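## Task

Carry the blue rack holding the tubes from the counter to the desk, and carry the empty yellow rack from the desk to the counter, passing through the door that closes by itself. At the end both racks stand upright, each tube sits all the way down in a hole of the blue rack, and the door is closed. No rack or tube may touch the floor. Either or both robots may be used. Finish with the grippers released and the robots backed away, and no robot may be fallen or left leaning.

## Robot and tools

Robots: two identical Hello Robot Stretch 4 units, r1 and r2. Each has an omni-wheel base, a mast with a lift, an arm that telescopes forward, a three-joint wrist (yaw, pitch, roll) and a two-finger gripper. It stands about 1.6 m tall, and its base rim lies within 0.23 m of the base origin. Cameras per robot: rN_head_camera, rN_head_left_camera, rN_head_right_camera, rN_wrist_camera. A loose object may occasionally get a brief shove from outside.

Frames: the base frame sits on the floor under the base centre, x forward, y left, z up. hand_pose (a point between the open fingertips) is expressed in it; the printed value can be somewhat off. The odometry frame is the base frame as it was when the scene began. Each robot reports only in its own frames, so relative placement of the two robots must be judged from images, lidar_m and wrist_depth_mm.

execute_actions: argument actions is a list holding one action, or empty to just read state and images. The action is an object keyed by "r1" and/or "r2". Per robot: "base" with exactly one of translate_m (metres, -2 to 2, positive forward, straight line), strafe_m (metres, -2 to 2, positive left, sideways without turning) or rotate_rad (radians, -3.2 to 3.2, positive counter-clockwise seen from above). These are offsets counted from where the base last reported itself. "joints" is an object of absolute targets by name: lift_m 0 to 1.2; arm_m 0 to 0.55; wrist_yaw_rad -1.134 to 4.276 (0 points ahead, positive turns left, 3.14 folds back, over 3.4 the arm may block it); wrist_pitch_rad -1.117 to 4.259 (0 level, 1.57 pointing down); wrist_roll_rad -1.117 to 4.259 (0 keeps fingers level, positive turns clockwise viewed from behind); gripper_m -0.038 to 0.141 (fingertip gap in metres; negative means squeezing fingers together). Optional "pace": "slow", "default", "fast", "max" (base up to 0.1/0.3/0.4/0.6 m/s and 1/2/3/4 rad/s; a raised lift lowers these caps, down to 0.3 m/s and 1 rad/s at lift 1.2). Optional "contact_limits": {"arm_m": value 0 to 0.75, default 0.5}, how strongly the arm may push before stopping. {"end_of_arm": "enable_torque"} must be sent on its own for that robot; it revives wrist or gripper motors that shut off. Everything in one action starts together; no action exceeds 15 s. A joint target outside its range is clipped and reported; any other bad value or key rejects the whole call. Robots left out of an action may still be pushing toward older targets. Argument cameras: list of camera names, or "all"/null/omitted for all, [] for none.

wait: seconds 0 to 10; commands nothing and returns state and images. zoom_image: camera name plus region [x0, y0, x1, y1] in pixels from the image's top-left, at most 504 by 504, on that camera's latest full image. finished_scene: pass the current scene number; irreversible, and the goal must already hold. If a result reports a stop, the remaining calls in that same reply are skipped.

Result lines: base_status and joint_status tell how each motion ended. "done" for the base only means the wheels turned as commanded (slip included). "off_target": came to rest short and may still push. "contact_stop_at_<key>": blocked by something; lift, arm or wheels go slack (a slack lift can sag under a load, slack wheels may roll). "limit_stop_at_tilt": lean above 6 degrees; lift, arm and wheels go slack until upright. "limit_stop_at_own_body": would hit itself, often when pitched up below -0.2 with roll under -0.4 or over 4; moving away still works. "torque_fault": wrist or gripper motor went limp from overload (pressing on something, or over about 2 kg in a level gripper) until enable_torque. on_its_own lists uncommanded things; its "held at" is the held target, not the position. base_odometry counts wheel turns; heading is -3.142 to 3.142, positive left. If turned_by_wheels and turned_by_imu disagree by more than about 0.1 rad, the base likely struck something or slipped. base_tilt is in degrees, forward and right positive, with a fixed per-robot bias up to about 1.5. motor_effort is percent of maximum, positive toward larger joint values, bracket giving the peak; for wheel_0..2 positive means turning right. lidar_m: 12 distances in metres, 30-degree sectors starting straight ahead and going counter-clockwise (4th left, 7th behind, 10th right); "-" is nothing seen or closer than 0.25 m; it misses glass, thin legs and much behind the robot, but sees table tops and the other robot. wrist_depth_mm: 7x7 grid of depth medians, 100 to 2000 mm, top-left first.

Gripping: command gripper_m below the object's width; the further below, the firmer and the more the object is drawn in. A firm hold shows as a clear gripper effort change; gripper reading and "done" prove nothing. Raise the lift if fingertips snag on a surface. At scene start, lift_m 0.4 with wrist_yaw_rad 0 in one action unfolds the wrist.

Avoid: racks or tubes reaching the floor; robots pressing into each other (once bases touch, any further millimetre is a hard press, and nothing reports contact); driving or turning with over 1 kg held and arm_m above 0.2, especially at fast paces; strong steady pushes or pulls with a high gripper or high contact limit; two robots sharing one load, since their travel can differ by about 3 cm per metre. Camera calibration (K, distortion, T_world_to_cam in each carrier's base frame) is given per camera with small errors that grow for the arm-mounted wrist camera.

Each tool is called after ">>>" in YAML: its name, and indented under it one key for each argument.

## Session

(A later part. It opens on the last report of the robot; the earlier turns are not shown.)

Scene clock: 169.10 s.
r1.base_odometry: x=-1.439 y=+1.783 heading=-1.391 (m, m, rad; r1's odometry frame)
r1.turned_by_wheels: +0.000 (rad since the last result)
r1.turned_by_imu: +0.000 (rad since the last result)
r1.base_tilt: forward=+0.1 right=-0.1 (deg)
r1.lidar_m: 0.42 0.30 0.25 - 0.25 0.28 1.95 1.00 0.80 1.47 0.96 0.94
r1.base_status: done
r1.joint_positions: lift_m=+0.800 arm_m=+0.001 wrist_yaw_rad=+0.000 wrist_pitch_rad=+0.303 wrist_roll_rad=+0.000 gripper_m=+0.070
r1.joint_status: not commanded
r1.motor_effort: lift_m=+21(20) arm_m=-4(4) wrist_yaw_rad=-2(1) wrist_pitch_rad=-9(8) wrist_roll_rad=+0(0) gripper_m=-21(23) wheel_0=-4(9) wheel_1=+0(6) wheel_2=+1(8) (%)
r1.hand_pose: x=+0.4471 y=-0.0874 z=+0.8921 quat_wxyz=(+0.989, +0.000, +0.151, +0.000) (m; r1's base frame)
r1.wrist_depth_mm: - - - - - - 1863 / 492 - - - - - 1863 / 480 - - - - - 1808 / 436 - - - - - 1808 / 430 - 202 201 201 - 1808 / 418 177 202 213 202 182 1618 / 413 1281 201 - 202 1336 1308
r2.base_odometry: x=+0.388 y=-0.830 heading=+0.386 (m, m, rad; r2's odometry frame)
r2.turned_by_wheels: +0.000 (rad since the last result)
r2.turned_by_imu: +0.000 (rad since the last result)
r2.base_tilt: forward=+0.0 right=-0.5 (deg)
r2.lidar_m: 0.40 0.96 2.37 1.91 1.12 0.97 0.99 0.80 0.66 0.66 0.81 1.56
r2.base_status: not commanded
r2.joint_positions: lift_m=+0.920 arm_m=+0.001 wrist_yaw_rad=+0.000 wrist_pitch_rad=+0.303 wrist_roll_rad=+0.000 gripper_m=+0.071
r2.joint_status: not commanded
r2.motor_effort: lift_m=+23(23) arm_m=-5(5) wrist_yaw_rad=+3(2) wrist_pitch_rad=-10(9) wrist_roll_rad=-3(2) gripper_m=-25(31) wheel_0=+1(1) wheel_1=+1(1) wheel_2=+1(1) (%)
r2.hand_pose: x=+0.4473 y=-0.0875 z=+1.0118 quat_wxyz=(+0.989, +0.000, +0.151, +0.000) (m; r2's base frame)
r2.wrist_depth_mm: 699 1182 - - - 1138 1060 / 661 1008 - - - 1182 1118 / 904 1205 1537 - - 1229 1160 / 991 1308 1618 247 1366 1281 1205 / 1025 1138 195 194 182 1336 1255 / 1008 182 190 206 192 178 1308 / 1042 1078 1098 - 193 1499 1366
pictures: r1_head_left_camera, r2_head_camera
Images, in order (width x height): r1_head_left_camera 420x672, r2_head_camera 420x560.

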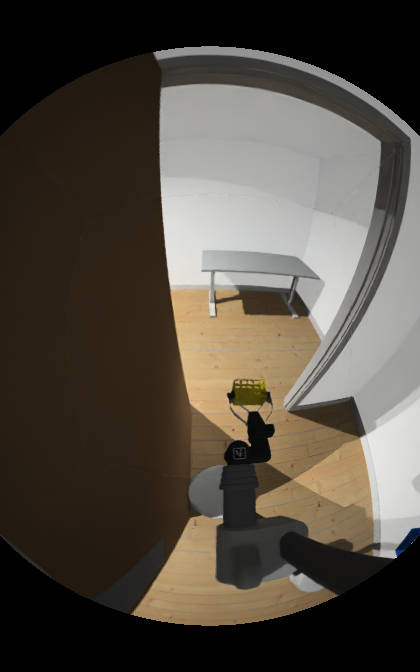

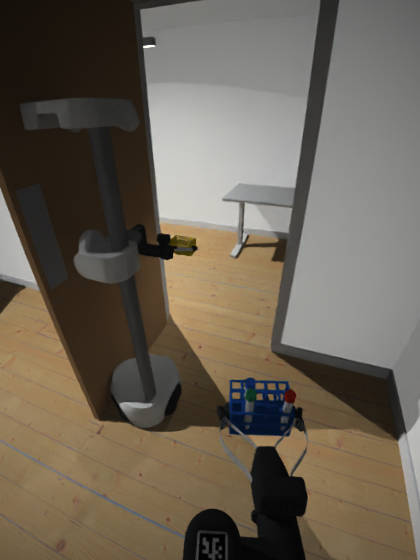

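>>> execute_actions:
  actions:
    - {"r1":{"base":{"translate_m":-0.1}},"r2":{"base":{"strafe_m":-0.28}}}
  cameras: []

>>> execute_actions:
  actions:
    - {"r1":{"base":{"rotate_rad":-3.05},"pace":"slow"},"r2":{"base":{"rotate_rad":0.18},"pace":"slow"}}
  cameras: ["r1_head_right_camera","r2_head_camera","r1_wrist_camera"]

Scene clock: 183.13 s.
r1.base_odometry: x=-1.457 y=+1.881 heading=-1.391 (m, m, rad; r1's odometry frame)
r1.turned_by_wheels: +0.000 (rad since the last result)
r1.turned_by_imu: +0.000 (rad since the last result)
r1.base_tilt: forward=+0.1 right=+0.0 (deg)
r1.lidar_m: 0.42 0.29 0.25 - 0.25 1.92 1.84 1.23 0.96 1.01 1.12 1.02
r1.base_status: done
r1.joint_positions: lift_m=+0.800 arm_m=+0.001 wrist_yaw_rad=+0.000 wrist_pitch_rad=+0.303 wrist_roll_rad=+0.000 gripper_m=+0.070
r1.joint_status: not commanded
r1.motor_effort: lift_m=+20(20) arm_m=-4(5) wrist_yaw_rad=-1(1) wrist_pitch_rad=-9(8) wrist_roll_rad=+1(1) gripper_m=-22(22) wheel_0=-4(11) wheel_1=-1(6) wheel_2=+1(7) (%)
r1.hand_pose: x=+0.4471 y=-0.0874 z=+0.8921 quat_wxyz=(+0.989, +0.000, +0.151, +0.000) (m; r1's base frame)
r1.wrist_depth_mm: 430 - - - - - 1863 / 430 - - - - - 1863 / 433 - - - - - 1863 / 436 - - - - - 1863 / 430 1921 203 201 200 - 1863 / 415 177 202 213 202 182 768 / 410 691 200 - 202 1308 741
r2.base_odometry: x=+0.494 y=-1.090 heading=+0.386 (m, m, rad; r2's odometry frame)
r2.turned_by_wheels: +0.000 (rad since the last result)
r2.turned_by_imu: +0.002 (rad since the last result)
r2.base_tilt: forward=+0.1 right=-0.6 (deg)
r2.lidar_m: 0.40 1.03 1.16 2.06 1.23 1.07 0.85 0.48 0.38 0.42 0.50 0.98
r2.base_status: done
r2.joint_positions: lift_m=+0.920 arm_m=+0.001 wrist_yaw_rad=+0.000 wrist_pitch_rad=+0.303 wrist_roll_rad=+0.000 gripper_m=+0.071
r2.joint_status: not commanded
r2.motor_effort: lift_m=+23(23) arm_m=-5(5) wrist_yaw_rad=+2(3) wrist_pitch_rad=-10(10) wrist_roll_rad=-2(2) gripper_m=-25(29) wheel_0=-2(7) wheel_1=+2(8) wheel_2=+1(4) (%)
r2.hand_pose: x=+0.4474 y=-0.0874 z=+1.0118 quat_wxyz=(+0.989, +0.000, +0.151, +0.000) (m; r2's base frame)
r2.wrist_depth_mm: 1205 1618 - - 1138 1078 1008 / 1182 1576 - - 1182 1118 1025 / 1008 1618 - 1308 1229 1160 1060 / 1255 1618 - 248 1281 1205 1138 / 1281 1708 216 195 182 1255 1182 / 1336 182 193 206 192 178 1098 / 1205 1499 1336 - 193 1366 1008
pictures: none
No camera images: the call's "cameras" was empty. Leave "cameras" out to get every camera's image.

Scene clock: 187.47 s.
r1.base_odometry: x=-1.457 y=+1.881 heading=+1.843 (m, m, rad; r1's odometry frame)
r1.turned_by_wheels: -3.049 (rad since the last result)
r1.turned_by_imu: -3.109 (rad since the last result)
r1.base_tilt: forward=+0.0 right=+0.0 (deg)
r1.lidar_m: 0.42 1.08 0.87 1.45 1.01 1.02 0.65 0.28 0.25 - 0.25 1.88
r1.base_status: done
r1.joint_positions: lift_m=+0.800 arm_m=+0.001 wrist_yaw_rad=+0.000 wrist_pitch_rad=+0.303 wrist_roll_rad=+0.000 gripper_m=+0.070
r1.joint_status: not commanded
r1.motor_effort: lift_m=+20(20) arm_m=-4(5) wrist_yaw_rad=+0(2) wrist_pitch_rad=-8(8) wrist_roll_rad=+0(1) gripper_m=-23(22) wheel_0=+5(4) wheel_1=+2(9) wheel_2=+5(12) (%)
r1.hand_pose: x=+0.4470 y=-0.0875 z=+0.8921 quat_wxyz=(+0.989, +0.000, +0.151, +0.000) (m; r1's base frame)
r1.wrist_depth_mm: 1499 1464 1464 1430 1430 1430 1430 / 1576 1576 1537 1537 1499 1499 1430 / 1661 1618 1618 1618 1576 1499 1499 / 1756 1708 1661 1661 1661 1618 1618 / 1863 1863 202 200 201 1708 1661 / 1661 177 202 212 202 182 1618 / 1308 1336 201 - 202 1255 1336
r2.base_odometry: x=+0.494 y=-1.090 heading=+0.566 (m, m, rad; r2's odometry frame)
r2.turned_by_wheels: +0.180 (rad since the last result)
r2.turned_by_imu: +0.178 (rad since the last result)
r2.base_tilt: forward=+0.1 right=-0.6 (deg)
r2.lidar_m: 0.40 1.02 1.02 1.62 1.15 1.06 0.70 0.44 0.41 0.43 0.56 1.50
r2.base_status: done
r2.joint_positions: lift_m=+0.920 arm_m=+0.001 wrist_yaw_rad=+0.000 wrist_pitch_rad=+0.303 wrist_roll_rad=+0.000 gripper_m=+0.071
r2.joint_status: not commanded
r2.motor_effort: lift_m=+23(23) arm_m=-5(5) wrist_yaw_rad=+2(2) wrist_pitch_rad=-10(10) wrist_roll_rad=-2(2) gripper_m=-28(26) wheel_0=-1(5) wheel_1=-1(4) wheel_2=-1(6) (%)
r2.hand_pose: x=+0.4474 y=-0.0874 z=+1.0118 quat_wxyz=(+0.989, +0.000, +0.151, +0.000) (m; r2's base frame)
r2.wrist_depth_mm: 946 1255 1618 - - 1060 976 / 891 1281 1756 - - 1118 1008 / 1042 1336 1618 - - 1118 1025 / 1060 1366 1661 248 1366 1182 1060 / 1098 1397 195 195 182 1255 1118 / 1182 183 193 206 192 178 1160 / 1160 1182 1366 - 193 1366 1182
pictures: r1_head_right_camera, r1_wrist_camera, r2_head_camera
camera_calibration (this result's frames):
r1_wrist_camera: T_world_to_cam=[[-0.00153788, -0.999642, 0.0267154, -0.121312], [-0.288496, -0.025136, -0.957151, 1.0365], [0.95748, -0.00917927, -0.288354, 0.0539403], [0, 0, 0, 1]] pos_world=[0.247192, -0.0947201, 1.01088]
Images, in order (width x height): r1_head_right_camera 420x672, r1_wrist_camera 616x392, r2_head_camera 420x560.

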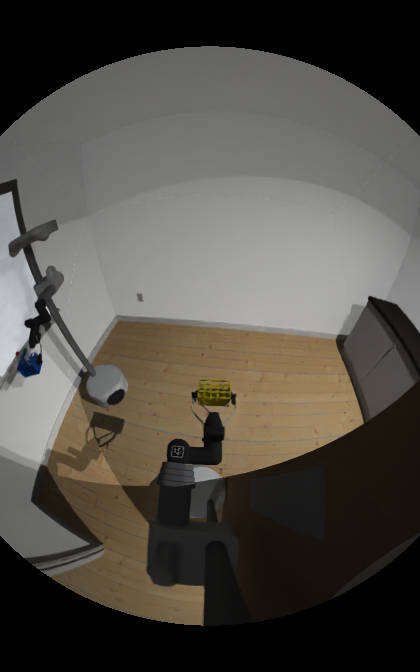

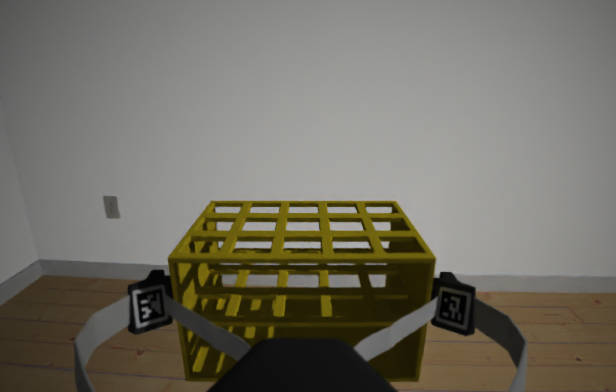

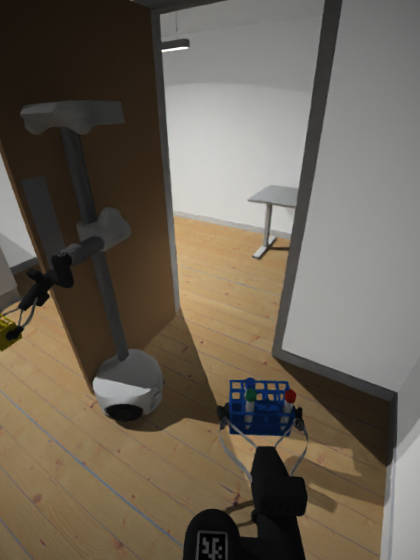

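>>> execute_actions:
  actions:
    - {"r2":{"base":{"strafe_m":-0.04}}}
  cameras: []

>>> execute_actions:
  actions:
    - {"r2":{"base":{"translate_m":0.85}}}
  cameras: ["r2_head_left_camera","r2_head_camera","r1_head_left_camera"]

Scene clock: 194.97 s.
r1.base_odometry: x=-1.457 y=+1.881 heading=+1.843 (m, m, rad; r1's odometry frame)
r1.turned_by_wheels: +0.000 (rad since the last result)
r1.turned_by_imu: +0.000 (rad since the last result)
r1.base_tilt: forward=+0.1 right=-0.1 (deg)
r1.lidar_m: 0.42 1.13 0.91 1.43 1.01 1.03 0.66 0.29 0.25 - 0.25 1.89
r1.base_status: not commanded
r1.joint_positions: lift_m=+0.800 arm_m=+0.001 wrist_yaw_rad=+0.000 wrist_pitch_rad=+0.303 wrist_roll_rad=+0.000 gripper_m=+0.070
r1.joint_status: not commanded
r1.motor_effort: lift_m=+21(20) arm_m=-4(4) wrist_yaw_rad=+0(0) wrist_pitch_rad=-9(9) wrist_roll_rad=+1(0) gripper_m=-23(22) wheel_0=+5(5) wheel_1=+3(2) wheel_2=+5(4) (%)
r1.hand_pose: x=+0.4470 y=-0.0875 z=+0.8921 quat_wxyz=(+0.989, +0.000, +0.151, +0.000) (m; r1's base frame)
r1.wrist_depth_mm: 1537 1499 1499 1430 1464 1430 1430 / 1576 1537 1576 1499 1499 1499 1430 / 1661 1618 1661 1576 1576 1576 1499 / 1756 1661 1661 1661 1618 1661 1618 / 1863 1808 202 200 202 1661 1661 / 1661 177 202 212 202 182 1618 / 1281 1308 201 - 202 1308 1336
r2.base_odometry: x=+0.515 y=-1.124 heading=+0.566 (m, m, rad; r2's odometry frame)
r2.turned_by_wheels: +0.000 (rad since the last result)
r2.turned_by_imu: +0.001 (rad since the last result)
r2.base_tilt: forward=+0.1 right=-0.6 (deg)
r2.lidar_m: 0.39 1.04 1.06 1.67 1.16 1.09 0.64 0.41 0.36 0.38 0.53 1.42
r2.base_status: done
r2.joint_positions: lift_m=+0.920 arm_m=+0.001 wrist_yaw_rad=+0.000 wrist_pitch_rad=+0.303 wrist_roll_rad=+0.000 gripper_m=+0.071
r2.joint_status: not commanded
r2.motor_effort: lift_m=+23(23) arm_m=-5(5) wrist_yaw_rad=+2(3) wrist_pitch_rad=-10(10) wrist_roll_rad=-2(2) gripper_m=-25(22) wheel_0=+0(7) wheel_1=+2(7) wheel_2=+0(3) (%)
r2.hand_pose: x=+0.4474 y=-0.0874 z=+1.0118 quat_wxyz=(+0.989, +0.000, +0.151, +0.000) (m; r2's base frame)
r2.wrist_depth_mm: 960 1281 - - - 1060 976 / 917 1308 - - - 1118 991 / 1042 1336 1863 - 1255 1138 1025 / 1078 1397 1708 248 1336 1182 1060 / 1118 1430 212 195 183 1205 1098 / 1138 183 193 206 193 178 1138 / 1205 1205 1336 - 192 1336 1160
pictures: none
No camera images: the call's "cameras" was empty. Leave "cameras" out to get every camera's image.

Scene clock: 199.27 s.
r1.base_odometry: x=-1.457 y=+1.881 heading=+1.843 (m, m, rad; r1's odometry frame)
r1.turned_by_wheels: +0.000 (rad since the last result)
r1.turned_by_imu: +0.000 (rad since the last result)
r1.base_tilt: forward=+0.0 right=-0.1 (deg)
r1.lidar_m: 0.43 1.96 0.51 0.44 0.61 1.03 0.66 0.29 0.25 - 0.25 1.88
r1.base_status: not commanded
r1.joint_positions: lift_m=+0.800 arm_m=+0.001 wrist_yaw_rad=+0.000 wrist_pitch_rad=+0.303 wrist_roll_rad=+0.000 gripper_m=+0.070
r1.joint_status: not commanded
r1.motor_effort: lift_m=+21(20) arm_m=-4(4) wrist_yaw_rad=-1(1) wrist_pitch_rad=-8(9) wrist_roll_rad=+1(0) gripper_m=-23(23) wheel_0=+5(5) wheel_1=+3(2) wheel_2=+5(4) (%)
r1.hand_pose: x=+0.4470 y=-0.0875 z=+0.8921 quat_wxyz=(+0.989, +0.000, +0.151, +0.000) (m; r1's base frame)
r1.wrist_depth_mm: 1499 1499 1464 1464 1430 1430 1397 / 1576 1537 1537 1499 1464 1464 1430 / 1661 1618 1618 1537 1576 1576 1576 / 1708 1756 1661 1708 1618 1661 1618 / 1808 1863 202 200 202 1661 1661 / 1618 177 202 213 202 182 1618 / 1308 1308 201 - 202 1281 1308
r2.base_odometry: x=+1.233 y=-0.668 heading=+0.566 (m, m, rad; r2's odometry frame)
r2.turned_by_wheels: +0.000 (rad since the last result)
r2.turned_by_imu: +0.001 (rad since the last result)
r2.base_tilt: forward=+0.1 right=-0.6 (deg)
r2.lidar_m: 0.40 0.89 0.44 0.48 1.94 1.82 1.18 0.84 0.78 0.83 0.77 0.72
r2.base_status: done
r2.joint_positions: lift_m=+0.920 arm_m=+0.001 wrist_yaw_rad=+0.000 wrist_pitch_rad=+0.303 wrist_roll_rad=+0.000 gripper_m=+0.071
r2.joint_status: not commanded
r2.motor_effort: lift_m=+23(23) arm_m=-5(5) wrist_yaw_rad=+2(3) wrist_pitch_rad=-9(10) wrist_roll_rad=-2(2) gripper_m=-24(28) wheel_0=-2(4) wheel_1=-1(4) wheel_2=+0(10) (%)
r2.hand_pose: x=+0.4473 y=-0.0874 z=+1.0118 quat_wxyz=(+0.989, +0.000, +0.151, +0.000) (m; r2's base frame)
r2.wrist_depth_mm: 732 - - - - - 421 / 732 - - - - - 392 / 759 976 - - - - 404 / 768 1008 - 248 - - 415 / 798 1025 195 195 183 - 436 / 820 182 193 207 193 178 455 / 831 1098 1336 - 192 559 466
pictures: r1_head_left_camera, r2_head_camera, r2_head_left_camera
Images, in order (width x height): r1_head_left_camera 420x672, r2_head_camera 420x560, r2_head_left_camera 420x672.

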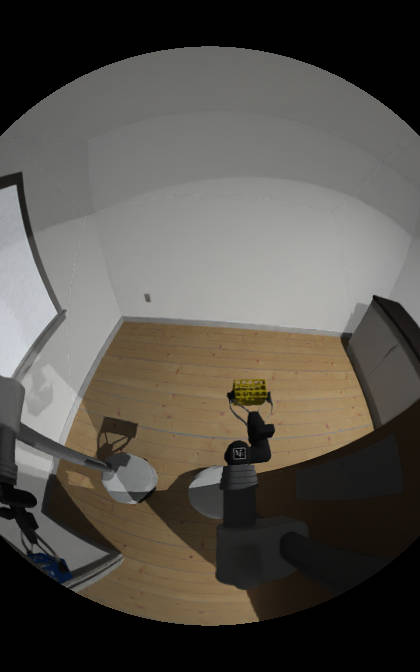

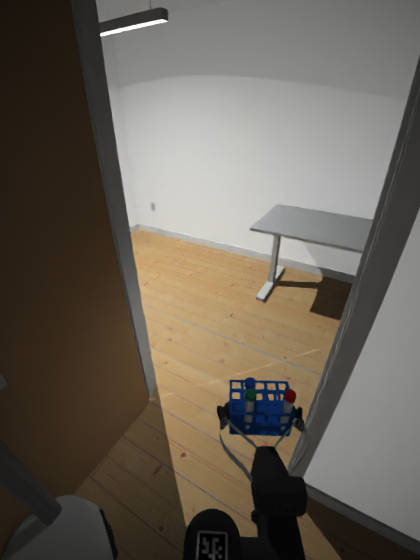

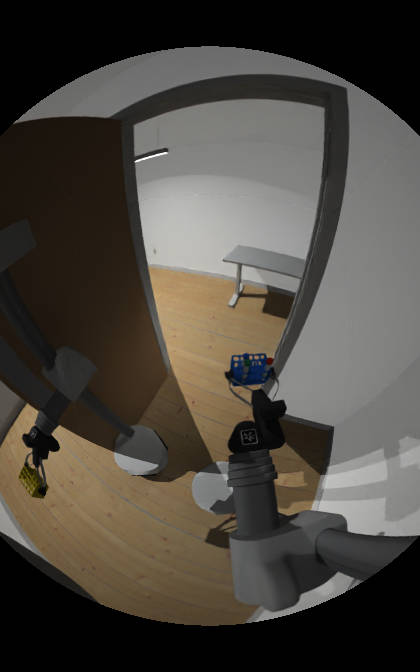

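>>> execute_actions:
  actions:
    - {"r2":{"base":{"translate_m":0.72}}}
  cameras: []

>>> execute_actions:
  actions:
    - {"r2":{"base":{"rotate_rad":-0.5},"pace":"slow"}}
  cameras: ["r2_head_left_camera","r2_head_camera"]

Scene clock: 208.87 s.
r1.base_odometry: x=-1.457 y=+1.881 heading=+1.843 (m, m, rad; r1's odometry frame)
r1.turned_by_wheels: +0.000 (rad since the last result)
r1.turned_by_imu: +0.001 (rad since the last result)
r1.base_tilt: forward=+0.0 right=+0.0 (deg)
r1.lidar_m: 0.43 1.96 1.48 1.46 0.63 0.52 0.68 0.28 0.25 - 0.25 1.88
r1.base_status: not commanded
r1.joint_positions: lift_m=+0.800 arm_m=+0.001 wrist_yaw_rad=+0.000 wrist_pitch_rad=+0.303 wrist_roll_rad=+0.000 gripper_m=+0.070
r1.joint_status: not commanded
r1.motor_effort: lift_m=+21(21) arm_m=-4(4) wrist_yaw_rad=+0(1) wrist_pitch_rad=-8(8) wrist_roll_rad=+1(1) gripper_m=-22(23) wheel_0=+5(5) wheel_1=+3(2) wheel_2=+5(5) (%)
r1.hand_pose: x=+0.4470 y=-0.0875 z=+0.8921 quat_wxyz=(+0.989, +0.000, +0.151, +0.000) (m; r1's base frame)
r1.wrist_depth_mm: 1537 1499 1499 1430 1430 1430 1397 / 1576 1576 1537 1576 1499 1464 1464 / 1661 1661 1618 1576 1576 1537 1537 / 1756 1756 1708 1661 1661 1618 1618 / 1808 1863 203 200 200 1708 1661 / 1618 176 202 213 203 182 1618 / 1308 1336 201 - 202 1336 1366
r2.base_odometry: x=+1.841 y=-0.282 heading=+0.566 (m, m, rad; r2's odometry frame)
r2.turned_by_wheels: +0.000 (rad since the last result)
r2.turned_by_imu: +0.002 (rad since the last result)
r2.base_tilt: forward=+0.1 right=-0.6 (deg)
r2.lidar_m: 0.40 0.60 0.51 0.55 0.50 0.54 1.70 1.19 0.57 0.31 1.54 1.41
r2.base_status: done
r2.joint_positions: lift_m=+0.920 arm_m=+0.001 wrist_yaw_rad=+0.000 wrist_pitch_rad=+0.303 wrist_roll_rad=+0.000 gripper_m=+0.071
r2.joint_status: not commanded
r2.motor_effort: lift_m=+23(23) arm_m=-5(5) wrist_yaw_rad=+2(2) wrist_pitch_rad=-10(10) wrist_roll_rad=-2(1) gripper_m=-25(27) wheel_0=+0(4) wheel_1=-1(4) wheel_2=+2(7) (%)
r2.hand_pose: x=+0.4473 y=-0.0874 z=+1.0118 quat_wxyz=(+0.989, +0.000, +0.151, +0.000) (m; r2's base frame)
r2.wrist_depth_mm: - - - - 1921 1756 1537 / - - - - 1983 1808 1618 / - - - - - 1808 1661 / - - - 249 1308 1336 1366 / - - 195 195 182 1921 1756 / 1756 182 193 206 193 177 1756 / 1464 1464 1397 - 192 1537 1537
pictures: none
No camera images: the call's "cameras" was empty. Leave "cameras" out to get every camera's image.

Scene clock: 210.57 s.
r1.base_odometry: x=-1.457 y=+1.881 heading=+1.843 (m, m, rad; r1's odometry frame)
r1.turned_by_wheels: +0.000 (rad since the last result)
r1.turned_by_imu: +0.000 (rad since the last result)
r1.base_tilt: forward=+0.1 right=+0.0 (deg)
r1.lidar_m: 0.42 1.96 1.47 1.45 0.63 0.53 0.66 0.28 0.25 - 0.25 1.88
r1.base_status: not commanded
r1.joint_positions: lift_m=+0.800 arm_m=+0.001 wrist_yaw_rad=+0.000 wrist_pitch_rad=+0.303 wrist_roll_rad=+0.000 gripper_m=+0.070
r1.joint_status: not commanded
r1.motor_effort: lift_m=+21(20) arm_m=-4(4) wrist_yaw_rad=+0(1) wrist_pitch_rad=-9(9) wrist_roll_rad=+0(1) gripper_m=-23(22) wheel_0=+5(5) wheel_1=+2(3) wheel_2=+5(5) (%)
r1.hand_pose: x=+0.4470 y=-0.0875 z=+0.8921 quat_wxyz=(+0.989, +0.000, +0.151, +0.000) (m; r1's base frame)
r1.wrist_depth_mm: 1499 1537 1464 1464 1430 1397 1397 / 1576 1537 1537 1537 1499 1464 1430 / 1661 1661 1618 1576 1537 1537 1537 / 1708 1708 1661 1618 1618 1618 1618 / 1863 1808 203 200 201 1708 1756 / 1618 176 202 212 202 182 1661 / 1308 1308 201 - 203 1308 1336
r2.base_odometry: x=+1.841 y=-0.282 heading=+0.066 (m, m, rad; r2's odometry frame)
r2.turned_by_wheels: -0.500 (rad since the last result)
r2.turned_by_imu: -0.490 (rad since the last result)
r2.base_tilt: forward=+0.1 right=-0.6 (deg)
r2.lidar_m: 0.40 1.49 0.61 0.51 0.53 0.48 0.57 1.64 1.18 0.50 0.31 1.50
r2.base_status: done
r2.joint_positions: lift_m=+0.920 arm_m=+0.001 wrist_yaw_rad=+0.000 wrist_pitch_rad=+0.303 wrist_roll_rad=+0.000 gripper_m=+0.071
r2.joint_status: not commanded
r2.motor_effort: lift_m=+23(23) arm_m=-5(5) wrist_yaw_rad=+2(2) wrist_pitch_rad=-10(10) wrist_roll_rad=-2(2) gripper_m=-25(26) wheel_0=+1(3) wheel_1=+2(4) wheel_2=+1(4) (%)
r2.hand_pose: x=+0.4473 y=-0.0874 z=+1.0118 quat_wxyz=(+0.989, +0.000, +0.151, +0.000) (m; r2's base frame)
r2.wrist_depth_mm: 1808 1863 1921 1808 1808 1808 1537 / 1921 1863 1863 1983 1921 1921 1499 / - - - 1921 - 1921 1464 / - - 1397 227 1336 1499 1397 / - - 217 195 183 1921 1499 / 1808 182 193 206 193 178 1464 / 1464 1464 1366 - 193 1576 1397
pictures: r2_head_camera, r2_head_left_camera
Images, in order (width x height): r2_head_camera 420x560, r2_head_left_camera 420x672.

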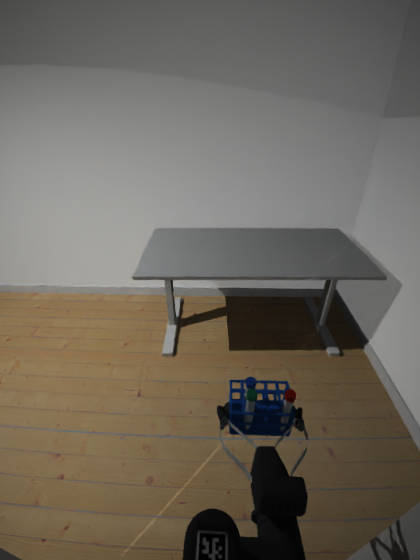

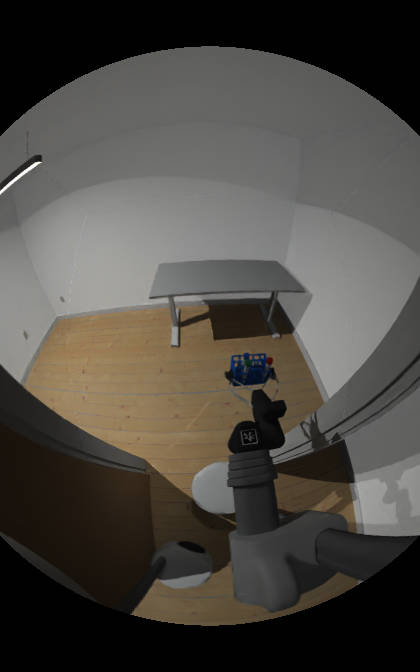

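>>> execute_actions:
  actions:
    - {"r2":{"base":{"strafe_m":0.08}}}
  cameras: []

>>> execute_actions:
  actions:
    - {"r2":{"base":{"translate_m":1.05},"joints":{"lift_m":0.76}}}
  cameras: ["r2_wrist_camera","r2_head_camera"]

Scene clock: 213.90 s.
r1.base_odometry: x=-1.457 y=+1.881 heading=+1.843 (m, m, rad; r1's odometry frame)
r1.turned_by_wheels: +0.000 (rad since the last result)
r1.turned_by_imu: +0.000 (rad since the last result)
r1.base_tilt: forward=+0.1 right=-0.1 (deg)
r1.lidar_m: 0.43 1.96 1.45 1.45 1.02 0.49 0.53 0.27 0.25 - 0.25 1.88
r1.base_status: not commanded
r1.joint_positions: lift_m=+0.800 arm_m=+0.001 wrist_yaw_rad=+0.000 wrist_pitch_rad=+0.303 wrist_roll_rad=+0.000 gripper_m=+0.070
r1.joint_status: not commanded
r1.motor_effort: lift_m=+20(20) arm_m=-4(4) wrist_yaw_rad=+2(1) wrist_pitch_rad=-9(8) wrist_roll_rad=+1(1) gripper_m=-22(22) wheel_0=+5(5) wheel_1=+3(3) wheel_2=+5(5) (%)
r1.hand_pose: x=+0.4470 y=-0.0875 z=+0.8921 quat_wxyz=(+0.989, +0.000, +0.151, +0.000) (m; r1's base frame)
r1.wrist_depth_mm: 1537 1499 1464 1430 1397 1430 1366 / 1576 1537 1576 1537 1499 1499 1464 / 1661 1661 1661 1576 1576 1576 1537 / 1756 1756 1661 1618 1618 1661 1576 / 1863 1808 202 200 201 1708 1661 / 1618 177 202 212 202 182 1661 / 1281 1281 200 - 202 1308 1308
r2.base_odometry: x=+1.835 y=-0.202 heading=+0.066 (m, m, rad; r2's odometry frame)
r2.turned_by_wheels: +0.000 (rad since the last result)
r2.turned_by_imu: +0.001 (rad since the last result)
r2.base_tilt: forward=+0.1 right=-0.6 (deg)
r2.lidar_m: 0.42 1.47 0.50 0.42 0.46 0.49 0.52 1.79 1.27 0.47 0.37 1.52
r2.base_status: done
r2.joint_positions: lift_m=+0.920 arm_m=+0.001 wrist_yaw_rad=+0.000 wrist_pitch_rad=+0.303 wrist_roll_rad=+0.000 gripper_m=+0.071
r2.joint_status: not commanded
r2.motor_effort: lift_m=+23(23) arm_m=-5(5) wrist_yaw_rad=+2(1) wrist_pitch_rad=-10(10) wrist_roll_rad=-2(2) gripper_m=-28(23) wheel_0=+0(6) wheel_1=-1(8) wheel_2=+0(1) (%)
r2.hand_pose: x=+0.4474 y=-0.0874 z=+1.0118 quat_wxyz=(+0.989, +0.000, +0.151, +0.000) (m; r2's base frame)
r2.wrist_depth_mm: 1863 1808 1921 1921 1808 1808 1661 / 1921 - 1983 1983 1983 1921 1708 / - - - - - 1983 1618 / - - 1397 228 1336 1499 1537 / - - 216 195 183 - 1618 / 1756 183 193 207 193 178 1576 / 1464 1464 1336 - 193 1499 1464
pictures: none
No camera images: the call's "cameras" was empty. Leave "cameras" out to get every camera's image.

Scene clock: 218.90 s.
r1.base_odometry: x=-1.457 y=+1.881 heading=+1.843 (m, m, rad; r1's odometry frame)
r1.turned_by_wheels: +0.000 (rad since the last result)
r1.turned_by_imu: +0.000 (rad since the last result)
r1.base_tilt: forward=+0.1 right=+0.0 (deg)
r1.lidar_m: 0.40 1.97 1.46 1.45 1.01 1.01 0.66 0.29 0.25 - 0.25 1.89
r1.base_status: not commanded
r1.joint_positions: lift_m=+0.800 arm_m=+0.001 wrist_yaw_rad=+0.000 wrist_pitch_rad=+0.303 wrist_roll_rad=+0.000 gripper_m=+0.070
r1.joint_status: not commanded
r1.motor_effort: lift_m=+21(20) arm_m=-4(4) wrist_yaw_rad=-2(1) wrist_pitch_rad=-9(8) wrist_roll_rad=+0(1) gripper_m=-22(23) wheel_0=+5(5) wheel_1=+2(3) wheel_2=+5(5) (%)
r1.hand_pose: x=+0.4470 y=-0.0875 z=+0.8921 quat_wxyz=(+0.989, +0.000, +0.151, +0.000) (m; r1's base frame)
r1.wrist_depth_mm: 1499 1464 1499 1430 1430 1397 1366 / 1618 1537 1537 1537 1499 1464 1430 / 1661 1618 1618 1618 1618 1537 1537 / 1756 1756 1708 1661 1618 1661 1618 / 1808 1808 202 200 201 1661 1708 / 1618 176 202 213 202 182 1618 / 1308 1336 200 - 202 1308 1336
r2.base_odometry: x=+2.883 y=-0.133 heading=+0.066 (m, m, rad; r2's odometry frame)
r2.turned_by_wheels: +0.000 (rad since the last result)
r2.turned_by_imu: +0.001 (rad since the last result)
r2.base_tilt: forward=+0.0 right=-0.5 (deg)
r2.lidar_m: 0.39 0.39 0.56 2.52 1.16 0.93 1.52 0.87 1.15 1.19 0.57 0.42
r2.base_status: done
r2.joint_positions: lift_m=+0.760 arm_m=+0.001 wrist_yaw_rad=+0.000 wrist_pitch_rad=+0.303 wrist_roll_rad=+0.000 gripper_m=+0.071
r2.joint_status: all done
r2.motor_effort: lift_m=+18(21) arm_m=-5(5) wrist_yaw_rad=+2(2) wrist_pitch_rad=-10(10) wrist_roll_rad=-2(2) gripper_m=-28(27) wheel_0=+0(4) wheel_1=-1(4) wheel_2=+2(9) (%)
r2.hand_pose: x=+0.4474 y=-0.0874 z=+0.8522 quat_wxyz=(+0.989, +0.000, +0.151, +0.000) (m; r2's base frame)
r2.wrist_depth_mm: 904 904 904 891 891 891 891 / 946 946 946 931 931 946 931 / 976 976 991 960 976 976 976 / 904 750 699 248 741 831 854 / 517 525 216 194 185 559 564 / 394 183 193 206 192 178 421 / 324 324 303 - 192 338 336
pictures: r2_head_camera, r2_wrist_camera
camera_calibration (this result's frames):
r2_wrist_camera: T_world_to_cam=[[0.0410112, -0.999157, 0.0016139, -0.0962139], [-0.313505, -0.0144017, -0.949477, 1.00012], [0.9487, 0.0384332, -0.313832, 0.0755146], [0, 0, 0, 1]] pos_world=[0.245847, -0.0846317, 0.973443]
Images, in order (width x height): r2_head_camera 420x560, r2_wrist_camera 616x392.

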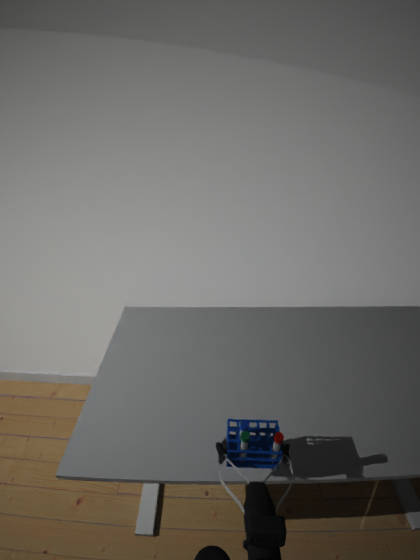

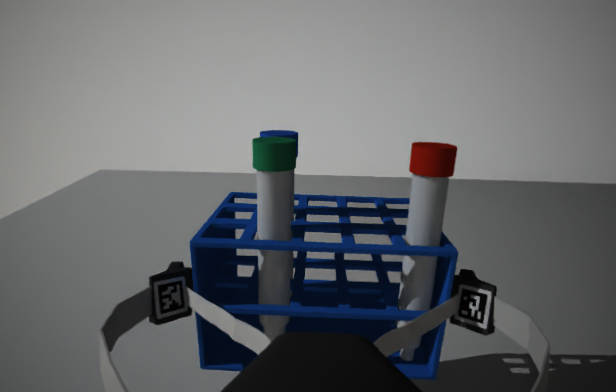

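>>> execute_actions:
  actions:
    - {"r1":{"base":{"translate_m":0.5},"joints":{"lift_m":0.95}},"r2":{"joints":{"arm_m":0.2}}}
  cameras: []

>>> execute_actions:
  actions:
    - {"r1":{"base":{"rotate_rad":-1.57}},"r2":{"joints":{"lift_m":0.685}}}
  cameras: ["r2_wrist_camera","r1_head_right_camera"]

Scene clock: 229.17 s.
r1.base_odometry: x=-1.592 y=+2.363 heading=+1.843 (m, m, rad; r1's odometry frame)
r1.turned_by_wheels: +0.000 (rad since the last result)
r1.turned_by_imu: +0.001 (rad since the last result)
r1.base_tilt: forward=+0.1 right=+0.1 (deg)
r1.lidar_m: 0.44 1.43 1.44 1.40 1.54 1.15 1.19 1.36 1.75 1.70 1.80 1.38
r1.base_status: done
r1.joint_positions: lift_m=+0.950 arm_m=+0.001 wrist_yaw_rad=+0.000 wrist_pitch_rad=+0.303 wrist_roll_rad=+0.000 gripper_m=+0.070
r1.joint_status: all done
r1.motor_effort: lift_m=+21(26) arm_m=-4(4) wrist_yaw_rad=-1(2) wrist_pitch_rad=-8(9) wrist_roll_rad=+0(0) gripper_m=-23(22) wheel_0=+1(7) wheel_1=+2(6) wheel_2=-2(14) (%)
r1.hand_pose: x=+0.4470 y=-0.0874 z=+1.0420 quat_wxyz=(+0.989, +0.000, +0.151, +0.000) (m; r1's base frame)
r1.wrist_depth_mm: 1042 1025 1008 1008 976 976 960 / 1078 1060 1060 1042 1042 1008 991 / 1138 1138 1118 1098 1078 1060 1042 / 1229 1182 1160 1138 1118 1118 1098 / 1281 1255 203 202 200 1182 1182 / 1366 177 202 213 203 182 1229 / 1430 1397 201 - 202 1308 1308
r2.base_odometry: x=+2.883 y=-0.133 heading=+0.066 (m, m, rad; r2's odometry frame)
r2.turned_by_wheels: +0.000 (rad since the last result)
r2.turned_by_imu: +0.002 (rad since the last result)
r2.base_tilt: forward=+0.1 right=-0.6 (deg)
r2.lidar_m: 0.37 0.40 0.55 2.53 1.17 0.95 0.94 0.88 1.12 1.17 0.57 0.43
r2.base_status: not commanded
r2.joint_positions: lift_m=+0.760 arm_m=+0.199 wrist_yaw_rad=+0.000 wrist_pitch_rad=+0.303 wrist_roll_rad=+0.000 gripper_m=+0.071
r2.joint_status: all done
r2.motor_effort: lift_m=+18(18) arm_m=+5(6) wrist_yaw_rad=+2(1) wrist_pitch_rad=-9(10) wrist_roll_rad=-2(2) gripper_m=-29(25) wheel_0=+0(0) wheel_1=-1(1) wheel_2=+2(1) (%)
r2.hand_pose: x=+0.6453 y=-0.0874 z=+0.8522 quat_wxyz=(+0.989, +0.000, +0.151, +0.000) (m; r2's base frame)
r2.wrist_depth_mm: 715 715 715 715 715 707 707 / 741 750 750 741 750 741 732 / 778 788 788 778 778 778 768 / 741 741 699 247 732 798 798 / 508 517 196 195 183 549 559 / 389 184 192 206 190 177 421 / 322 322 303 - 192 332 332
pictures: none
No camera images: the call's "cameras" was empty. Leave "cameras" out to get every camera's image.

Scene clock: 231.33 s.
r1.base_odometry: x=-1.592 y=+2.363 heading=+0.273 (m, m, rad; r1's odometry frame)
r1.turned_by_wheels: -1.570 (rad since the last result)
r1.turned_by_imu: -1.601 (rad since the last result)
r1.base_tilt: forward=+0.1 right=+0.0 (deg)
r1.lidar_m: 0.40 1.78 1.37 1.35 1.44 1.44 1.40 1.55 1.31 1.27 1.36 1.75
r1.base_status: done
r1.joint_positions: lift_m=+0.950 arm_m=+0.001 wrist_yaw_rad=+0.000 wrist_pitch_rad=+0.303 wrist_roll_rad=+0.000 gripper_m=+0.070
r1.joint_status: not commanded
r1.motor_effort: lift_m=+21(22) arm_m=-4(4) wrist_yaw_rad=+0(2) wrist_pitch_rad=-8(9) wrist_roll_rad=+1(1) gripper_m=-23(23) wheel_0=+2(6) wheel_1=+3(10) wheel_2=+1(4) (%)
r1.hand_pose: x=+0.4470 y=-0.0874 z=+1.0420 quat_wxyz=(+0.989, +0.000, +0.151, +0.000) (m; r1's base frame)
r1.wrist_depth_mm: 1756 1921 1921 1921 1863 1863 1756 / 1756 - - 1983 1983 1983 1863 / 1708 1537 1499 1499 1464 - 1863 / 1661 1576 1537 1537 1499 - 1808 / 1756 1708 202 200 202 - 1808 / 1708 177 202 213 202 182 1708 / 1464 1537 201 - 203 1499 1499
r2.base_odometry: x=+2.883 y=-0.133 heading=+0.066 (m, m, rad; r2's odometry frame)
r2.turned_by_wheels: +0.000 (rad since the last result)
r2.turned_by_imu: +0.001 (rad since the last result)
r2.base_tilt: forward=+0.1 right=-0.6 (deg)
r2.lidar_m: 0.39 0.40 0.54 2.52 1.16 0.93 0.86 0.85 1.11 1.17 0.59 0.42
r2.base_status: not commanded
r2.joint_positions: lift_m=+0.685 arm_m=+0.199 wrist_yaw_rad=+0.000 wrist_pitch_rad=+0.303 wrist_roll_rad=+0.000 gripper_m=+0.071
r2.joint_status: all done
r2.motor_effort: lift_m=+18(18) arm_m=+5(5) wrist_yaw_rad=+1(2) wrist_pitch_rad=-10(10) wrist_roll_rad=-2(2) gripper_m=-29(22) wheel_0=+0(0) wheel_1=-1(1) wheel_2=+2(1) (%)
r2.hand_pose: x=+0.6453 y=-0.0874 z=+0.7772 quat_wxyz=(+0.989, +0.000, +0.151, +0.000) (m; r2's base frame)
r2.wrist_depth_mm: 715 715 715 699 707 707 707 / 750 741 750 750 732 741 741 / 778 768 768 768 788 778 778 / 517 517 492 249 508 569 591 / 357 366 195 195 183 389 392 / 273 183 193 207 190 178 293 / 224 225 210 - 192 235 234
pictures: r1_head_right_camera, r2_wrist_camera
camera_calibration (this result's frames):
r2_wrist_camera: T_world_to_cam=[[0.0410984, -0.999154, 0.00161888, -0.104247], [-0.31339, -0.0144292, -0.949515, 0.990946], [0.948735, 0.0385162, -0.313718, -0.135909], [0, 0, 0, 1]] pos_world=[0.443779, -0.0846252, 0.89845]
Images, in order (width x height): r1_head_right_camera 420x672, r2_wrist_camera 616x392.

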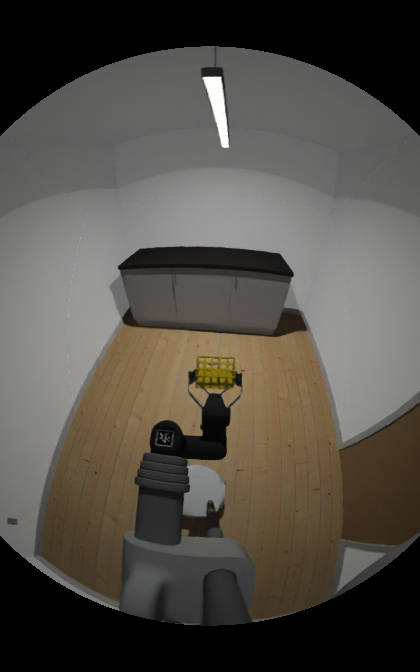

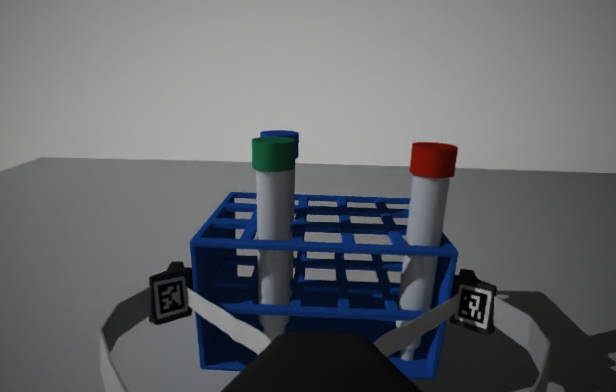

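>>> execute_actions:
  actions:
    - {"r1":{"base":{"translate_m":1.25},"joints":{"arm_m":0.19}},"r2":{"joints":{"lift_m":0.668},"pace":"slow"}}
  cameras: ["r2_wrist_camera","r1_head_camera"]

Scene clock: 239.03 s.
r1.base_odometry: x=-0.389 y=+2.700 heading=+0.274 (m, m, rad; r1's odometry frame)
r1.turned_by_wheels: +0.000 (rad since the last result)
r1.turned_by_imu: +0.002 (rad since the last result)
r1.base_tilt: forward=+0.0 right=+0.1 (deg)
r1.lidar_m: 0.43 0.47 0.68 1.25 1.33 1.93 2.69 1.84 1.40 1.36 0.60 0.46
r1.base_status: done
r1.joint_positions: lift_m=+0.950 arm_m=+0.189 wrist_yaw_rad=+0.000 wrist_pitch_rad=+0.303 wrist_roll_rad=+0.000 gripper_m=+0.070
r1.joint_status: all done
r1.motor_effort: lift_m=+21(22) arm_m=+5(6) wrist_yaw_rad=-2(1) wrist_pitch_rad=-8(9) wrist_roll_rad=+1(1) gripper_m=-23(23) wheel_0=+2(7) wheel_1=+3(7) wheel_2=-1(13) (%)
r1.hand_pose: x=+0.6353 y=-0.0874 z=+1.0420 quat_wxyz=(+0.989, +0.000, +0.151, +0.000) (m; r1's base frame)
r1.wrist_depth_mm: 603 597 591 580 574 564 564 / 627 627 615 609 597 591 580 / 668 654 640 634 634 615 609 / 691 683 668 661 654 647 647 / 530 525 203 200 201 525 525 / 397 177 202 213 202 182 399 / 319 322 200 - 202 320 325
r2.base_odometry: x=+2.883 y=-0.133 heading=+0.066 (m, m, rad; r2's odometry frame)
r2.turned_by_wheels: +0.000 (rad since the last result)
r2.turned_by_imu: +0.002 (rad since the last result)
r2.base_tilt: forward=+0.1 right=-0.6 (deg)
r2.lidar_m: 0.37 0.38 0.55 2.52 1.16 0.90 0.86 0.88 1.13 1.18 0.56 0.43
r2.base_status: not commanded
r2.joint_positions: lift_m=+0.668 arm_m=+0.199 wrist_yaw_rad=+0.000 wrist_pitch_rad=+0.303 wrist_roll_rad=+0.000 gripper_m=+0.071
r2.joint_status: all done
r2.motor_effort: lift_m=+18(17) arm_m=+5(5) wrist_yaw_rad=+2(1) wrist_pitch_rad=-10(10) wrist_roll_rad=-2(2) gripper_m=-26(26) wheel_0=+0(0) wheel_1=-1(1) wheel_2=+1(2) (%)
r2.hand_pose: x=+0.6453 y=-0.0874 z=+0.7603 quat_wxyz=(+0.989, +0.000, +0.151, +0.000) (m; r2's base frame)
r2.wrist_depth_mm: 707 707 715 715 707 707 707 / 741 750 741 741 750 750 732 / 768 768 778 768 778 768 768 / 466 473 439 249 459 517 530 / 322 329 195 195 183 349 353 / 246 184 193 207 190 178 265 / 203 202 198 - 191 211 211
pictures: r1_head_camera, r2_wrist_camera
camera_calibration (this result's frames):
r2_wrist_camera: T_world_to_cam=[[0.0410981, -0.999154, 0.00161868, -0.104219], [-0.31339, -0.0144289, -0.949515, 0.974836], [0.948735, 0.038516, -0.313718, -0.141233], [0, 0, 0, 1]] pos_world=[0.443779, -0.0846252, 0.881483]
Images, in order (width x height): r1_head_camera 420x560, r2_wrist_camera 616x392.

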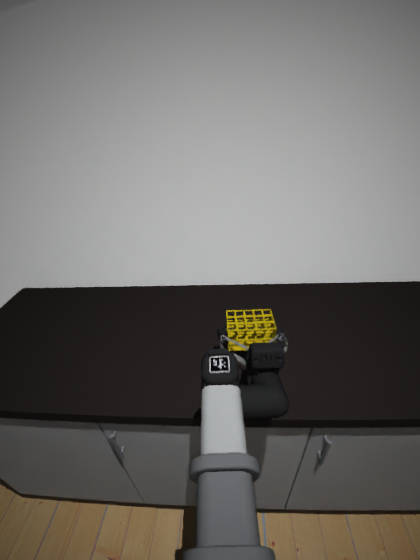

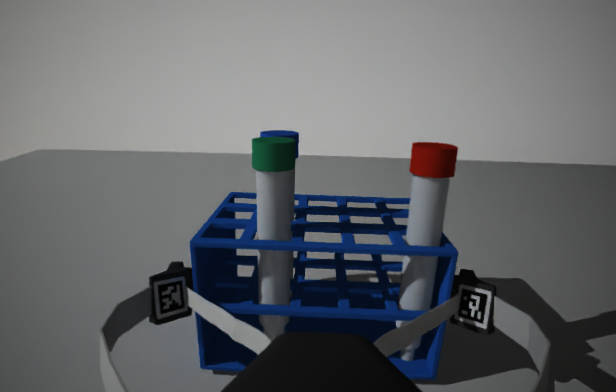

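>>> execute_actions:
  actions:
    - {"r1":{"joints":{"lift_m":0.869}},"r2":{"joints":{"gripper_m":0.141},"pace":"slow"}}
  cameras: ["r2_wrist_camera","r1_wrist_camera"]

Scene clock: 246.30 s.
r1.base_odometry: x=-0.389 y=+2.700 heading=+0.274 (m, m, rad; r1's odometry frame)
r1.turned_by_wheels: +0.000 (rad since the last result)
r1.turned_by_imu: +0.001 (rad since the last result)
r1.base_tilt: forward=+0.0 right=+0.0 (deg)
r1.lidar_m: 0.44 0.47 0.69 1.25 1.33 1.94 2.68 1.81 1.40 1.36 0.60 0.46
r1.base_status: not commanded
r1.joint_positions: lift_m=+0.869 arm_m=+0.189 wrist_yaw_rad=+0.000 wrist_pitch_rad=+0.303 wrist_roll_rad=+0.000 gripper_m=+0.070
r1.joint_status: all done
r1.motor_effort: lift_m=+18(18) arm_m=+5(5) wrist_yaw_rad=-1(1) wrist_pitch_rad=-9(8) wrist_roll_rad=+0(1) gripper_m=-22(23) wheel_0=+2(2) wheel_1=+3(3) wheel_2=-1(1) (%)
r1.hand_pose: x=+0.6354 y=-0.0874 z=+0.9613 quat_wxyz=(+0.989, +0.000, +0.151, +0.000) (m; r1's base frame)
r1.wrist_depth_mm: 603 597 585 580 569 569 554 / 634 627 615 609 597 591 580 / 668 654 640 627 627 621 609 / 521 521 521 521 525 521 525 / 353 355 203 202 202 357 353 / 267 176 202 213 202 182 267 / 213 216 201 - 202 215 218
r2.base_odometry: x=+2.883 y=-0.133 heading=+0.066 (m, m, rad; r2's odometry frame)
r2.turned_by_wheels: +0.000 (rad since the last result)
r2.turned_by_imu: +0.002 (rad since the last result)
r2.base_tilt: forward=+0.1 right=-0.6 (deg)
r2.lidar_m: 0.38 0.38 0.53 2.53 1.12 0.91 0.85 0.85 1.12 1.18 0.61 0.44
r2.base_status: not commanded
r2.joint_positions: lift_m=+0.668 arm_m=+0.199 wrist_yaw_rad=+0.000 wrist_pitch_rad=+0.302 wrist_roll_rad=+0.000 gripper_m=+0.141
r2.joint_status: all done
r2.motor_effort: lift_m=+18(18) arm_m=+5(5) wrist_yaw_rad=+1(1) wrist_pitch_rad=-6(10) wrist_roll_rad=-2(2) gripper_m=+6(28) wheel_0=+0(0) wheel_1=-1(1) wheel_2=+1(1) (%)
r2.hand_pose: x=+0.6454 y=-0.0874 z=+0.7606 quat_wxyz=(+0.989, +0.000, +0.151, +0.000) (m; r2's base frame)
r2.wrist_depth_mm: 715 723 707 723 715 707 707 / 741 750 741 741 750 741 732 / 768 778 768 759 778 768 768 / 469 473 484 237 241 521 535 / 325 329 222 228 201 351 357 / 248 241 224 206 208 212 266 / 204 204 208 - 213 212 220
pictures: r1_wrist_camera, r2_wrist_camera
camera_calibration (this result's frames):
r1_wrist_camera: T_world_to_cam=[[-0.00131692, -0.999642, 0.0267198, -0.122956], [-0.288492, -0.025204, -0.957151, 1.15711], [0.957482, -0.00896893, -0.288355, -0.106436], [0, 0, 0, 1]] pos_world=[0.435563, -0.0947033, 1.08012]
r2_wrist_camera: T_world_to_cam=[[0.0410702, -0.999155, 0.0016655, -0.104248], [-0.312304, -0.0144206, -0.949873, 0.974737], [0.949094, 0.0384914, -0.312633, -0.142285], [0, 0, 0, 1]] pos_world=[0.443738, -0.0846272, 0.881567]
Images, in order (width x height): r1_wrist_camera 616x392, r2_wrist_camera 616x392.

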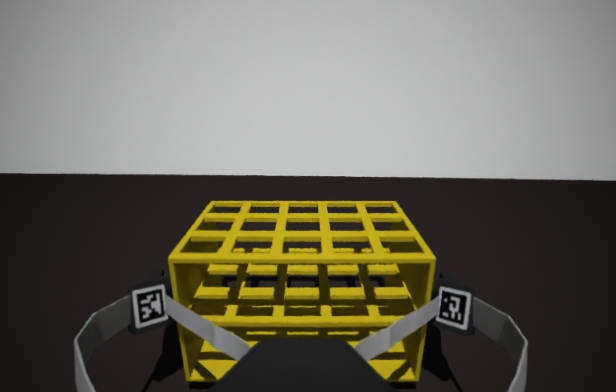

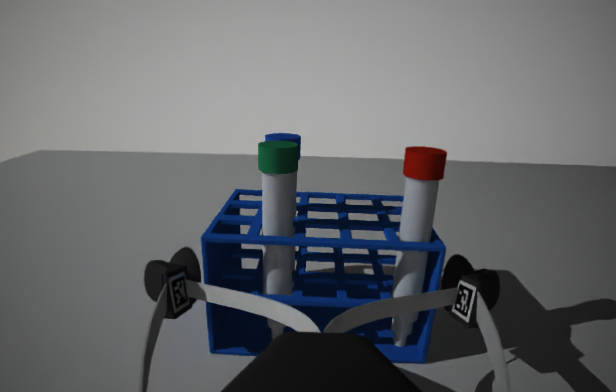

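>>> execute_actions:
  actions:
    - {"r1":{"joints":{"lift_m":0.865}},"r2":{"joints":{"arm_m":0.0}}}
  cameras: []

>>> execute_actions:
  actions:
    - {"r1":{"joints":{"gripper_m":0.141}},"r2":{"base":{"strafe_m":0.25}}}
  cameras: ["r2_wrist_camera","r1_wrist_camera","r2_head_camera"]

Scene clock: 250.20 s.
r1.base_odometry: x=-0.389 y=+2.700 heading=+0.274 (m, m, rad; r1's odometry frame)
r1.turned_by_wheels: +0.000 (rad since the last result)
r1.turned_by_imu: +0.000 (rad since the last result)
r1.base_tilt: forward=+0.1 right=+0.1 (deg)
r1.lidar_m: 0.44 0.47 0.69 1.25 1.33 1.92 2.68 1.83 1.40 1.37 0.60 0.46
r1.base_status: not commanded
r1.joint_positions: lift_m=+0.865 arm_m=+0.189 wrist_yaw_rad=+0.000 wrist_pitch_rad=+0.303 wrist_roll_rad=+0.000 gripper_m=+0.070
r1.joint_status: all done
r1.motor_effort: lift_m=+18(18) arm_m=+5(5) wrist_yaw_rad=+0(1) wrist_pitch_rad=-8(9) wrist_roll_rad=+1(1) gripper_m=-23(23) wheel_0=+2(2) wheel_1=+3(3) wheel_2=-1(1) (%)
r1.hand_pose: x=+0.6354 y=-0.0874 z=+0.9573 quat_wxyz=(+0.989, +0.000, +0.151, +0.000) (m; r1's base frame)
r1.wrist_depth_mm: 603 597 585 580 569 569 559 / 634 627 609 603 597 591 585 / 661 661 640 634 621 615 609 / 508 512 512 508 517 512 512 / 345 349 202 201 202 347 345 / 260 177 202 213 202 182 262 / 208 211 196 - 196 210 213
r2.base_odometry: x=+2.883 y=-0.133 heading=+0.066 (m, m, rad; r2's odometry frame)
r2.turned_by_wheels: +0.000 (rad since the last result)
r2.turned_by_imu: +0.001 (rad since the last result)
r2.base_tilt: forward=+0.1 right=-0.6 (deg)
r2.lidar_m: 0.38 0.39 0.54 2.52 1.16 0.89 0.86 0.87 1.12 1.19 0.58 0.42
r2.base_status: not commanded
r2.joint_positions: lift_m=+0.668 arm_m=+0.001 wrist_yaw_rad=+0.000 wrist_pitch_rad=+0.302 wrist_roll_rad=+0.000 gripper_m=+0.141
r2.joint_status: all done
r2.motor_effort: lift_m=+18(18) arm_m=-5(5) wrist_yaw_rad=+3(1) wrist_pitch_rad=-7(6) wrist_roll_rad=-2(2) gripper_m=+0(1) wheel_0=+0(0) wheel_1=-1(1) wheel_2=+1(1) (%)
r2.hand_pose: x=+0.4475 y=-0.0875 z=+0.7605 quat_wxyz=(+0.989, +0.000, +0.151, +0.000) (m; r2's base frame)
r2.wrist_depth_mm: 891 891 878 891 891 878 878 / 946 946 931 946 931 917 931 / 960 866 904 788 946 960 960 / 469 480 500 449 477 535 539 / 327 334 340 347 349 355 359 / 249 242 237 262 242 211 268 / 206 206 209 - 213 213 224
pictures: none
No camera images: the call's "cameras" was empty. Leave "cameras" out to get every camera's image.

Scene clock: 252.33 s.
r1.base_odometry: x=-0.389 y=+2.700 heading=+0.274 (m, m, rad; r1's odometry frame)
r1.turned_by_wheels: +0.000 (rad since the last result)
r1.turned_by_imu: +0.000 (rad since the last result)
r1.base_tilt: forward=+0.1 right=+0.0 (deg)
r1.lidar_m: 0.44 0.46 0.68 1.24 1.33 1.92 2.68 1.84 1.40 1.36 0.61 0.46
r1.base_status: not commanded
r1.joint_positions: lift_m=+0.865 arm_m=+0.189 wrist_yaw_rad=+0.000 wrist_pitch_rad=+0.302 wrist_roll_rad=+0.000 gripper_m=+0.141
r1.joint_status: all done
r1.motor_effort: lift_m=+18(18) arm_m=+5(5) wrist_yaw_rad=-1(0) wrist_pitch_rad=-6(8) wrist_roll_rad=+1(0) gripper_m=+0(18) wheel_0=+2(2) wheel_1=+3(3) wheel_2=-1(1) (%)
r1.hand_pose: x=+0.6354 y=-0.0874 z=+0.9575 quat_wxyz=(+0.989, +0.000, +0.150, +0.000) (m; r1's base frame)
r1.wrist_depth_mm: 603 591 585 574 574 564 554 / 627 621 615 609 597 591 580 / 668 661 647 634 621 621 609 / 512 512 512 517 517 512 512 / 347 351 229 235 218 345 347 / 262 239 221 211 212 240 262 / 213 211 213 - 211 212 213
r2.base_odometry: x=+2.867 y=+0.117 heading=+0.066 (m, m, rad; r2's odometry frame)
r2.turned_by_wheels: +0.000 (rad since the last result)
r2.turned_by_imu: +0.000 (rad since the last result)
r2.base_tilt: forward=+0.1 right=-0.6 (deg)
r2.lidar_m: 0.38 0.40 1.68 2.28 1.16 0.81 0.86 0.91 1.11 1.43 0.60 0.39
r2.base_status: done
r2.joint_positions: lift_m=+0.668 arm_m=+0.001 wrist_yaw_rad=+0.000 wrist_pitch_rad=+0.302 wrist_roll_rad=+0.000 gripper_m=+0.141
r2.joint_status: not commanded
r2.motor_effort: lift_m=+19(19) arm_m=-5(6) wrist_yaw_rad=+2(3) wrist_pitch_rad=-6(7) wrist_roll_rad=-2(2) gripper_m=+1(1) wheel_0=+1(8) wheel_1=-1(8) wheel_2=+1(3) (%)
r2.hand_pose: x=+0.4475 y=-0.0874 z=+0.7604 quat_wxyz=(+0.989, +0.000, +0.151, +0.000) (m; r2's base frame)
r2.wrist_depth_mm: 891 891 891 891 891 878 866 / 931 931 931 931 931 931 917 / 991 991 904 960 946 960 917 / 1008 480 496 500 512 436 439 / 325 332 340 345 351 353 359 / 249 242 236 262 242 212 268 / 206 205 208 - 213 213 224
pictures: r1_wrist_camera, r2_head_camera, r2_wrist_camera
camera_calibration (this result's frames):
r1_wrist_camera: T_world_to_cam=[[-0.0013428, -0.999642, 0.0267177, -0.122837], [-0.287581, -0.0252031, -0.957425, 1.15321], [0.957756, -0.00896913, -0.287444, -0.108646], [0, 0, 0, 1]] pos_world=[0.435533, -0.0947033, 1.07617]
r2_wrist_camera: T_world_to_cam=[[0.0408707, -0.999163, 0.00165995, -0.0960816], [-0.312439, -0.0143583, -0.949829, 0.912829], [0.949058, 0.0383016, -0.312764, 0.045621], [0, 0, 0, 1]] pos_world=[0.245833, -0.0846419, 0.88146]
Images, in order (width x height): r1_wrist_camera 616x392, r2_head_camera 420x560, r2_wrist_camera 616x392.

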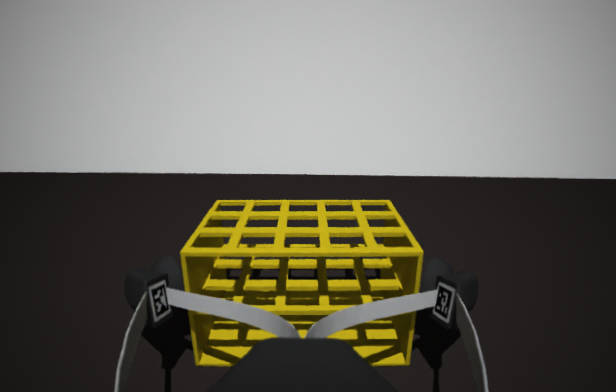

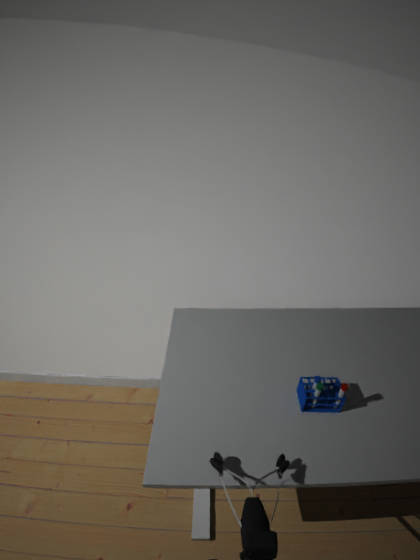

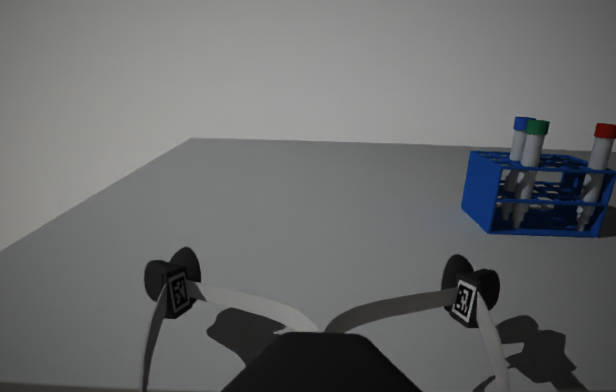

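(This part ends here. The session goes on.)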